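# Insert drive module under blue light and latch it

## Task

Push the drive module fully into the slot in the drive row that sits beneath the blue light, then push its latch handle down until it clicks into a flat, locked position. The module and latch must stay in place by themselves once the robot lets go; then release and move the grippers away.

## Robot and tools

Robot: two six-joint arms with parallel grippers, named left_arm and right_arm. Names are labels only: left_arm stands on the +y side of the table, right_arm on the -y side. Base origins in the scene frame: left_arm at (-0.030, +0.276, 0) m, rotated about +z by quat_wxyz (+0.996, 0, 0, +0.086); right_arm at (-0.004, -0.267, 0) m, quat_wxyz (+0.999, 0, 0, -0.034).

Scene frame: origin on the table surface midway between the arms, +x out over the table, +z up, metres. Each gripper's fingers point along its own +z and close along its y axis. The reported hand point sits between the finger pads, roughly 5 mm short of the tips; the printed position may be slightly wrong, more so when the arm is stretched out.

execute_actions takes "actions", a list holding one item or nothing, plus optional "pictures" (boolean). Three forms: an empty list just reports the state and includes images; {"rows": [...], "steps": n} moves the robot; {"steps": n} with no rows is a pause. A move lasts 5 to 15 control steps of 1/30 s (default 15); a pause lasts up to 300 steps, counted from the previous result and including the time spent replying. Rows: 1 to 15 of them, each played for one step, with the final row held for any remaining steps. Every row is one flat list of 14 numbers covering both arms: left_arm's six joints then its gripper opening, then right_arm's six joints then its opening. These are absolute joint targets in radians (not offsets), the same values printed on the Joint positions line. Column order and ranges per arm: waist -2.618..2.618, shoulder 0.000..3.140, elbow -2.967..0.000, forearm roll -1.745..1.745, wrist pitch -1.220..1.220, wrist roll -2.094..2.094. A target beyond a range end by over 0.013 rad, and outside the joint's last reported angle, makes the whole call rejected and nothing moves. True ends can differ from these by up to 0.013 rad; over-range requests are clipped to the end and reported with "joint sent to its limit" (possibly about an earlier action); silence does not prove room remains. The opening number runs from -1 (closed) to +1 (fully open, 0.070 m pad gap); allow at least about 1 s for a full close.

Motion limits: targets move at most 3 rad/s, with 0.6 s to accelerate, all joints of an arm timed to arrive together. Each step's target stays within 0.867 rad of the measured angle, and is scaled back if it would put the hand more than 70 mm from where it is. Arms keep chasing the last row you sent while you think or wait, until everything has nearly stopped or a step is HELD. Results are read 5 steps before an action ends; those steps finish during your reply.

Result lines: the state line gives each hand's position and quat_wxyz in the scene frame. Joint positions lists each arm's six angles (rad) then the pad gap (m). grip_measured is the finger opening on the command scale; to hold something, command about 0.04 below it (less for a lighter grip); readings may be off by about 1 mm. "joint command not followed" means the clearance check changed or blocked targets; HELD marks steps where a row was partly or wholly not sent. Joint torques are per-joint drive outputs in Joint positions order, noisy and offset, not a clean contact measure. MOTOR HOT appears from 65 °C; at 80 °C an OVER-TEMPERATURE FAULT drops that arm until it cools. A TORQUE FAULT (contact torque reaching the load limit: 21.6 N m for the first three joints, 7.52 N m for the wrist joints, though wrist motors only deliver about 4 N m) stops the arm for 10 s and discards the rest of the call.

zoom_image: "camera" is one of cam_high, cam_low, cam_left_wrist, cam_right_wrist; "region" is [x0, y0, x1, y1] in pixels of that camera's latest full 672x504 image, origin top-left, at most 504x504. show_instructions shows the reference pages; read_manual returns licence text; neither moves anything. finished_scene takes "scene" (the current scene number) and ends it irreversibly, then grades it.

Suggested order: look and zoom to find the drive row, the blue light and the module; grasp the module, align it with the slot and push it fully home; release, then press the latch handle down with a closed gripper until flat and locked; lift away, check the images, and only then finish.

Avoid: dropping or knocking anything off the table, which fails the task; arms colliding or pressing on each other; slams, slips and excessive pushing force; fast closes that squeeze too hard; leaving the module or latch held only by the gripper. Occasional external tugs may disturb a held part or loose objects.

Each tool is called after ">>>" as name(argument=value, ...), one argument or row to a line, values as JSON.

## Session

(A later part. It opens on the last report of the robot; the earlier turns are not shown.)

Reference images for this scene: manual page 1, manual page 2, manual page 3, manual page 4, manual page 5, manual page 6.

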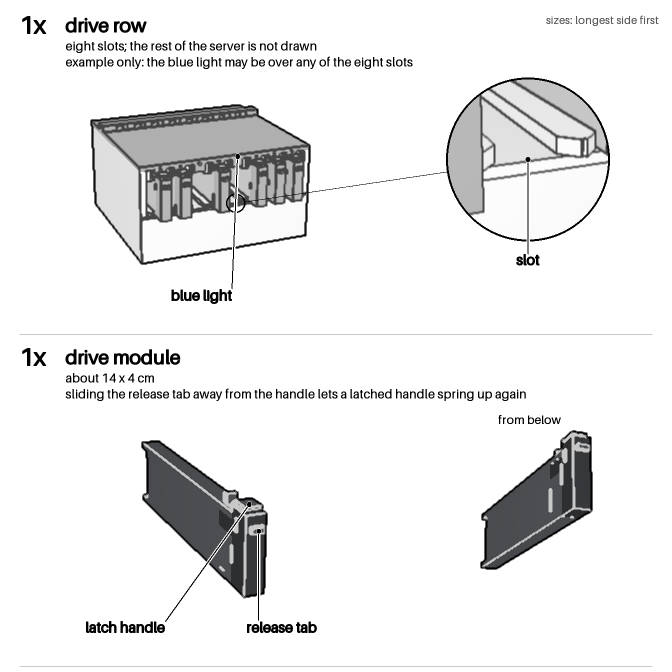

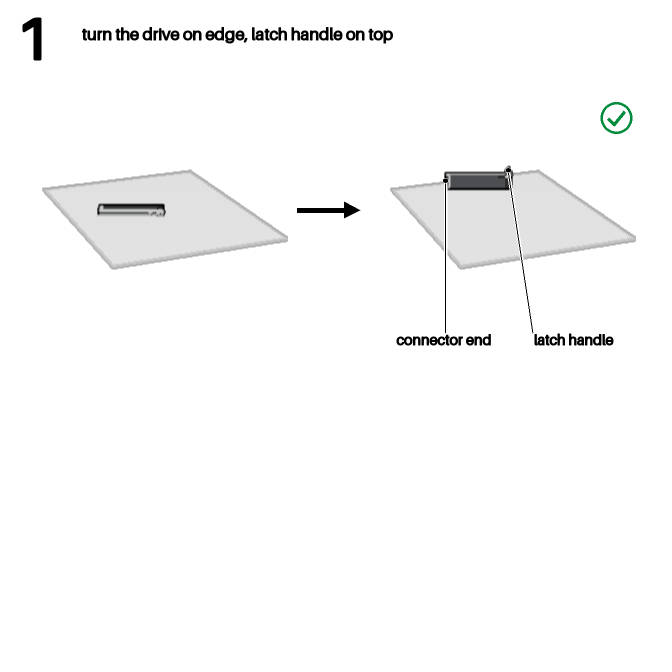

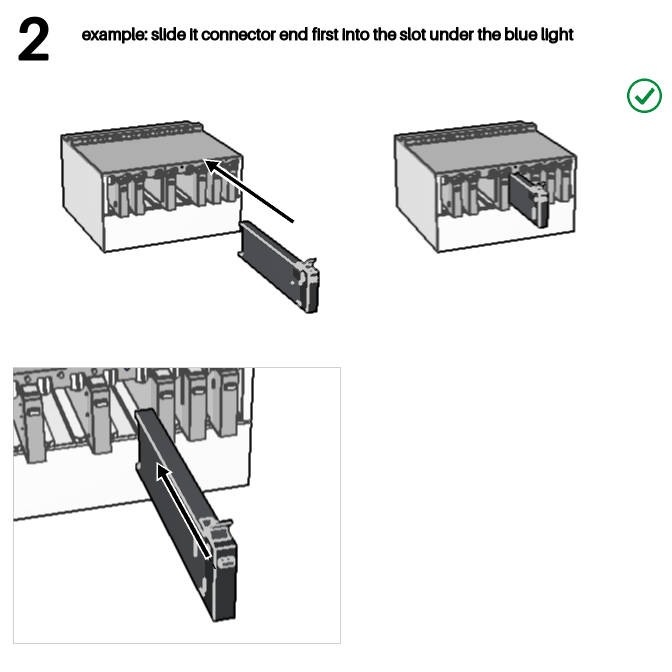

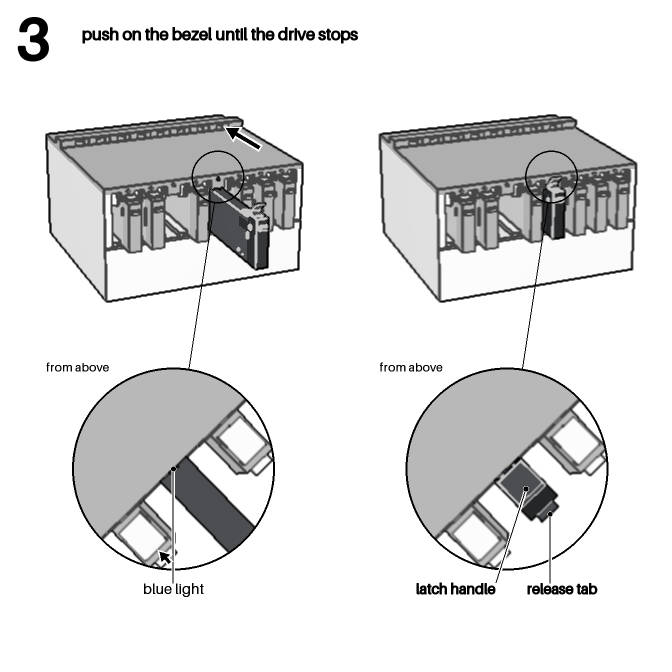

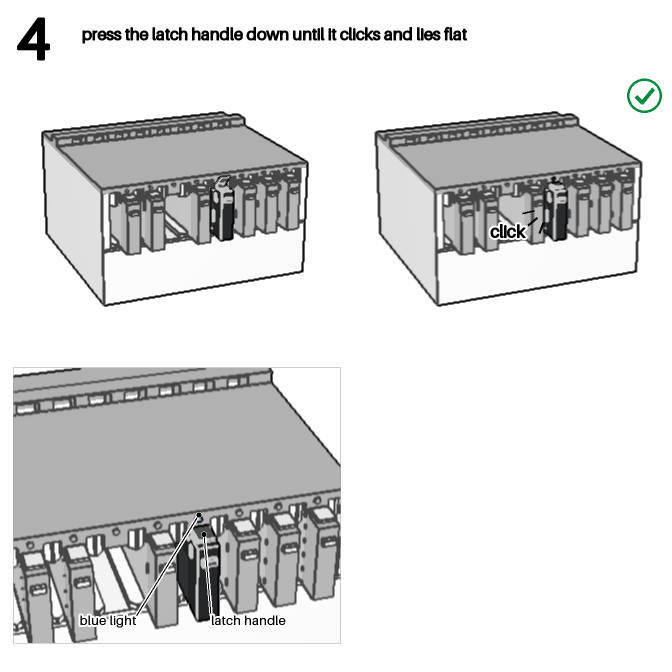

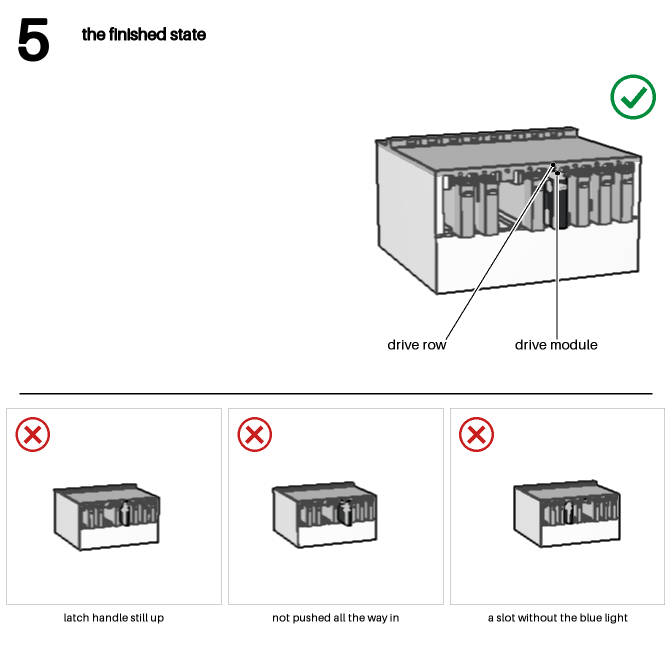

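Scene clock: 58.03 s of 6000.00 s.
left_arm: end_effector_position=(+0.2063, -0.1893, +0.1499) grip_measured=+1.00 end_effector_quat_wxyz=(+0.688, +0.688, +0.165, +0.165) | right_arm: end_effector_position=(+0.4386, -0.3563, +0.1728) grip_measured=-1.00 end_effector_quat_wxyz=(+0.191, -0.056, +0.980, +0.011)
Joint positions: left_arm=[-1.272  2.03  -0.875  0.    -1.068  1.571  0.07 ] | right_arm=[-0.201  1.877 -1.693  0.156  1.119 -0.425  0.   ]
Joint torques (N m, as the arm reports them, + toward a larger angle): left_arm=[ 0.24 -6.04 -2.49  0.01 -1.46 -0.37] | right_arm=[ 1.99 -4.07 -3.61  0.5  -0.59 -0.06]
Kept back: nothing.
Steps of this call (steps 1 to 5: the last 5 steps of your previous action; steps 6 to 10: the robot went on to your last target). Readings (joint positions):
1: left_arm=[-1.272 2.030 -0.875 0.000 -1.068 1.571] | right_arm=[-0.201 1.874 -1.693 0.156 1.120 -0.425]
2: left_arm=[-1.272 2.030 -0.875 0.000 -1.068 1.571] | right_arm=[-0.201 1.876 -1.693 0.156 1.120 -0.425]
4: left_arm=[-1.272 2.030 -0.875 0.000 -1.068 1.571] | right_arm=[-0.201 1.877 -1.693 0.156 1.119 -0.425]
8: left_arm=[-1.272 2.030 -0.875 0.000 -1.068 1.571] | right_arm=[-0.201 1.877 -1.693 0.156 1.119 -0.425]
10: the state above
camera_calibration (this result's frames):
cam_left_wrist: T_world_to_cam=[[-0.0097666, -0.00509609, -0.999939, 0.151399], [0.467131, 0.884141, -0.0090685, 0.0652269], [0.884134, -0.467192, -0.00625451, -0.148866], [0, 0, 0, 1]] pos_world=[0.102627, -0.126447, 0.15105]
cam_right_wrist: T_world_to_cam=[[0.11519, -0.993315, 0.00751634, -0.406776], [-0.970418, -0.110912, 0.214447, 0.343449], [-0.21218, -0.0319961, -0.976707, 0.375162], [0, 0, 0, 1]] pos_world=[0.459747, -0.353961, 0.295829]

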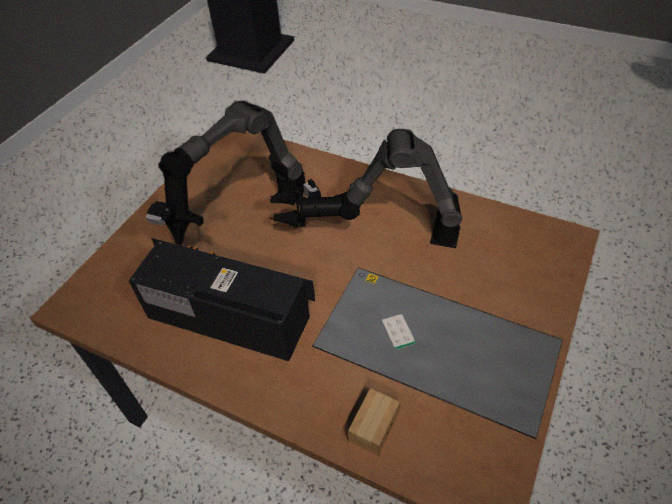

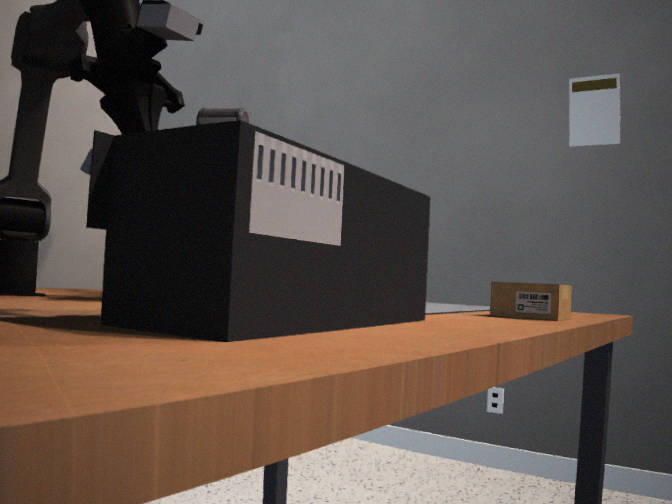

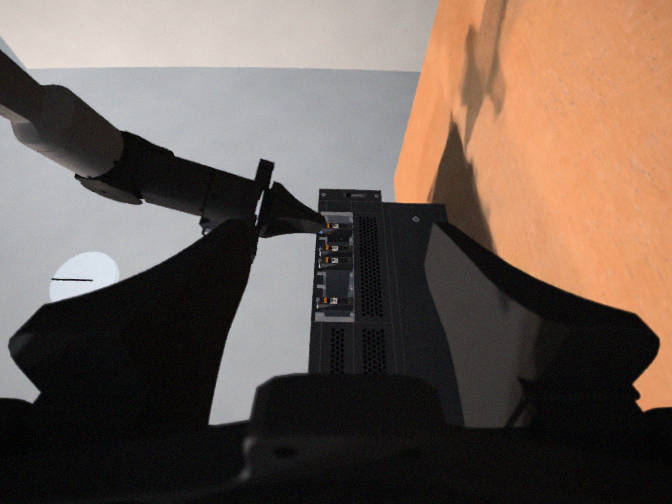

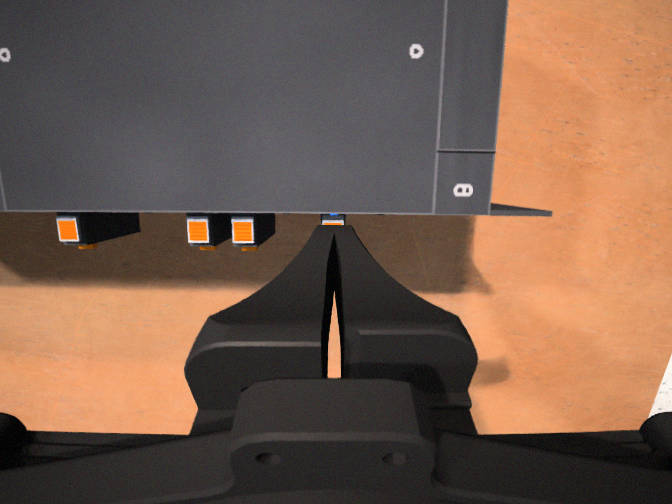

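>>> execute_actions(
  actions=[
    {"rows":[[-1.272,2.03,-0.875,0,-1.068,1.571,1,-0.1986,1.8825,-1.7903,0.1508,1.2113,-0.4097,-1]],"steps":12},
  ],
)

>>> execute_actions(
  actions=[
    {"rows":[[-1.272,2.03,-0.875,0,-1.068,1.571,1,-0.235,1.755,-1.605,0.167,1.160,-0.457,-1]],"steps":15},
  ],
)

>>> execute_actions(
  actions=[
    {"steps":10},
  ],
  pictures=true,
)

>>> zoom_image(
  camera="cam_right_wrist",
  region=[180,80,400,220],
)

>>> zoom_image(
  camera="cam_left_wrist",
  region=[280,180,380,280],
)

Scene clock: 58.50 s of 6000.00 s.
left_arm: end_effector_position=(+0.2063, -0.1893, +0.1499) grip_measured=+1.00 end_effector_quat_wxyz=(+0.688, +0.688, +0.165, +0.165) | right_arm: end_effector_position=(+0.4401, -0.3543, +0.1902) grip_measured=-1.00 end_effector_quat_wxyz=(+0.189, -0.057, +0.980, +0.014)
Joint positions: left_arm=[-1.272  2.03  -0.875  0.    -1.068  1.571  0.07 ] | right_arm=[-0.197  1.888 -1.78   0.155  1.2   -0.412  0.   ]
Joint torques (N m, as the arm reports them, + toward a larger angle): left_arm=[ 0.38 -6.12 -2.54  0.   -1.47 -0.35] | right_arm=[ 0.36 -6.63 -2.95 -0.06 -0.5   0.  ]
Steps of this call (steps 1 to 7: the robot went on to your last target; steps 8 to 14: the first 7 steps of this action). Readings (joint positions):
8: left_arm=[-1.272 2.030 -0.875 0.000 -1.068 1.571] | right_arm=[-0.201 1.877 -1.694 0.156 1.120 -0.425]
9: left_arm=[-1.272 2.030 -0.875 0.000 -1.068 1.571] | right_arm=[-0.200 1.878 -1.697 0.156 1.122 -0.425]
11: left_arm=[-1.272 2.030 -0.875 0.000 -1.068 1.571] | right_arm=[-0.198 1.885 -1.720 0.156 1.143 -0.421]
14: the state above

Scene clock: 59.00 s of 6000.00 s.
left_arm: end_effector_position=(+0.2063, -0.1893, +0.1499) grip_measured=+1.00 end_effector_quat_wxyz=(+0.688, +0.688, +0.165, +0.165) | right_arm: end_effector_position=(+0.4060, -0.3587, +0.1945) grip_measured=-1.00 end_effector_quat_wxyz=(+0.190, -0.056, +0.980, +0.011)
Joint positions: left_arm=[-1.272  2.03  -0.875  0.    -1.068  1.571  0.07 ] | right_arm=[-0.233  1.762 -1.617  0.165  1.164 -0.454  0.   ]
Joint torques (N m, as the arm reports them, + toward a larger angle): left_arm=[ 0.29 -6.21 -2.61  0.01 -1.48 -0.36] | right_arm=[-0.3  -5.65 -4.01  0.34 -0.36 -0.09]
Steps of this call (steps 1 to 5: the last 5 steps of your previous action; steps 6 to 15: the first 10 steps of this action). Readings (joint positions):
6: left_arm=[-1.272 2.030 -0.875 0.000 -1.068 1.571] | right_arm=[-0.197 1.886 -1.792 0.152 1.212 -0.410]
7: left_arm=[-1.272 2.030 -0.875 0.000 -1.068 1.571] | right_arm=[-0.198 1.884 -1.788 0.152 1.210 -0.410]
9: left_arm=[-1.272 2.030 -0.875 0.000 -1.068 1.571] | right_arm=[-0.203 1.866 -1.763 0.152 1.203 -0.416]
13: left_arm=[-1.272 2.030 -0.875 0.000 -1.068 1.571] | right_arm=[-0.225 1.790 -1.654 0.161 1.174 -0.444]
15: the state above

Scene clock: 59.33 s of 6000.00 s.
left_arm: end_effector_position=(+0.2063, -0.1893, +0.1499) grip_measured=+1.00 end_effector_quat_wxyz=(+0.688, +0.688, +0.165, +0.165) | right_arm: end_effector_position=(+0.4036, -0.3588, +0.1940) grip_measured=-1.00 end_effector_quat_wxyz=(+0.190, -0.056, +0.980, +0.011)
Joint positions: left_arm=[-1.272  2.03  -0.875  0.    -1.068  1.571  0.07 ] | right_arm=[-0.235  1.754 -1.604  0.167  1.16  -0.457  0.   ]
Joint torques (N m, as the arm reports them, + toward a larger angle): left_arm=[ 0.2  -6.16 -2.57 -0.02 -1.48 -0.36] | right_arm=[ 0.13 -5.63 -4.72  0.34 -0.31 -0.02]
Kept back: nothing.
Steps of this call (steps 1 to 5: the last 5 steps of your previous action; steps 6 to 10: the robot went on to your last target). Readings (joint positions):
1: left_arm=[-1.272 2.030 -0.875 0.000 -1.068 1.571] | right_arm=[-0.235 1.755 -1.607 0.166 1.161 -0.456]
2: left_arm=[-1.272 2.030 -0.875 0.000 -1.068 1.571] | right_arm=[-0.235 1.753 -1.603 0.167 1.160 -0.457]
4: left_arm=[-1.272 2.030 -0.875 0.000 -1.068 1.571] | right_arm=[-0.235 1.753 -1.603 0.167 1.160 -0.457]
8: left_arm=[-1.272 2.030 -0.875 0.000 -1.068 1.571] | right_arm=[-0.235 1.754 -1.603 0.167 1.160 -0.457]
10: the state above
camera_calibration (this result's frames):
cam_left_wrist: T_world_to_cam=[[-0.00976641, -0.00509619, -0.999939, 0.151399], [0.467132, 0.884141, -0.0090685, 0.0652269], [0.884134, -0.467192, -0.00625429, -0.148866], [0, 0, 0, 1]] pos_world=[0.102627, -0.126447, 0.15105]
cam_right_wrist: T_world_to_cam=[[0.115912, -0.993236, 0.00684138, -0.405541], [-0.969937, -0.111704, 0.216207, 0.303777], [-0.21398, -0.0316966, -0.976324, 0.389135], [0, 0, 0, 1]] pos_world=[0.424919, -0.356531, 0.317018]

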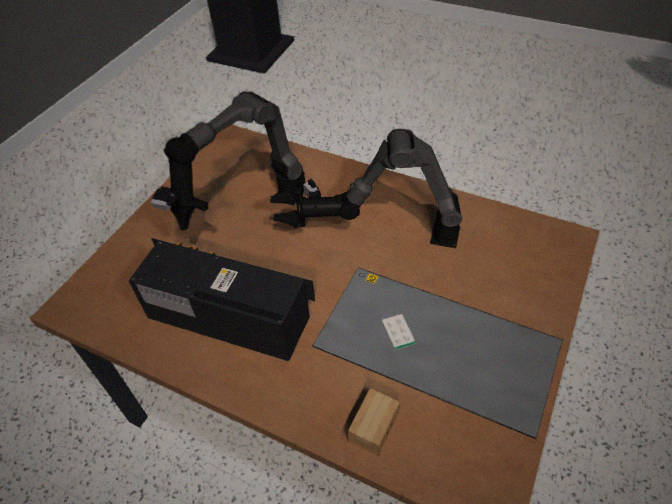

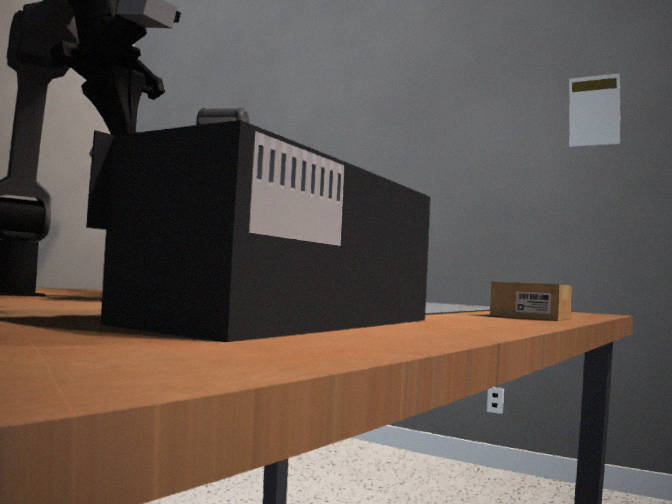

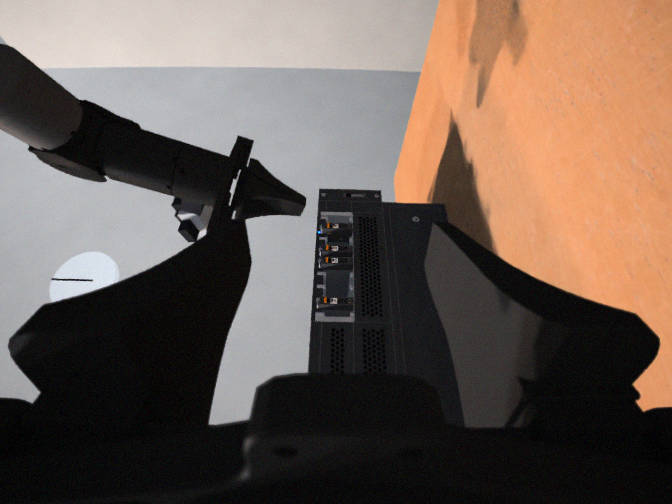

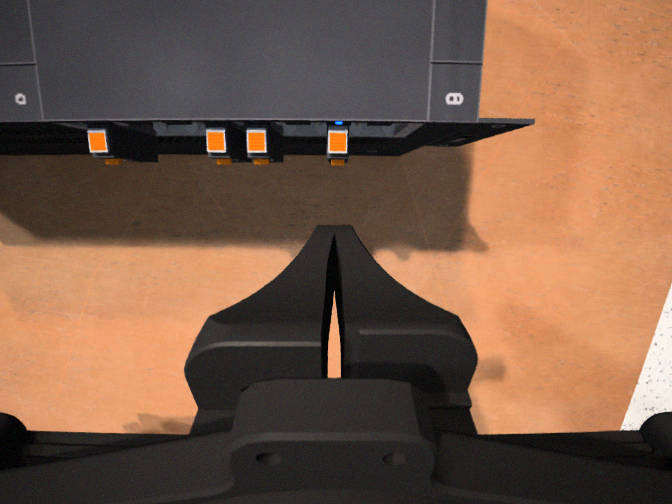

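Region (180, 80, 400, 220) of cam_right_wrist's 672x504 image, scaled by 2.291, with more detail than that image has; it fills the top 321 rows of this view, and the rest is white.

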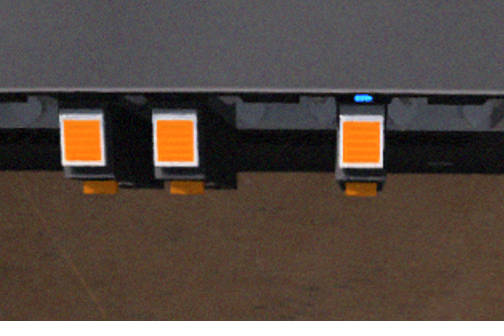

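Region (280, 180, 380, 280) of cam_left_wrist's 672x504 image, scaled by 5.040, with more detail than that image has.

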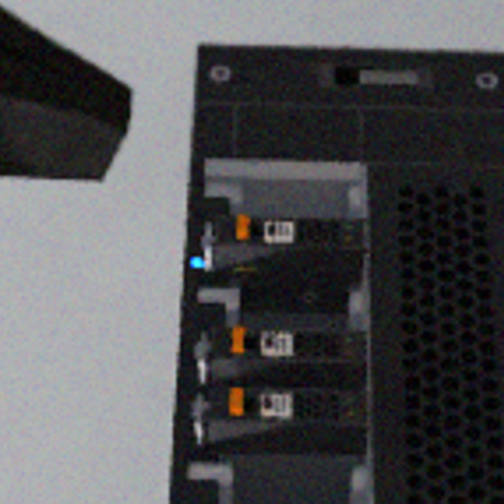

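>>> finished_scene(
  scene=2,
)

The scene is finished: the task was done.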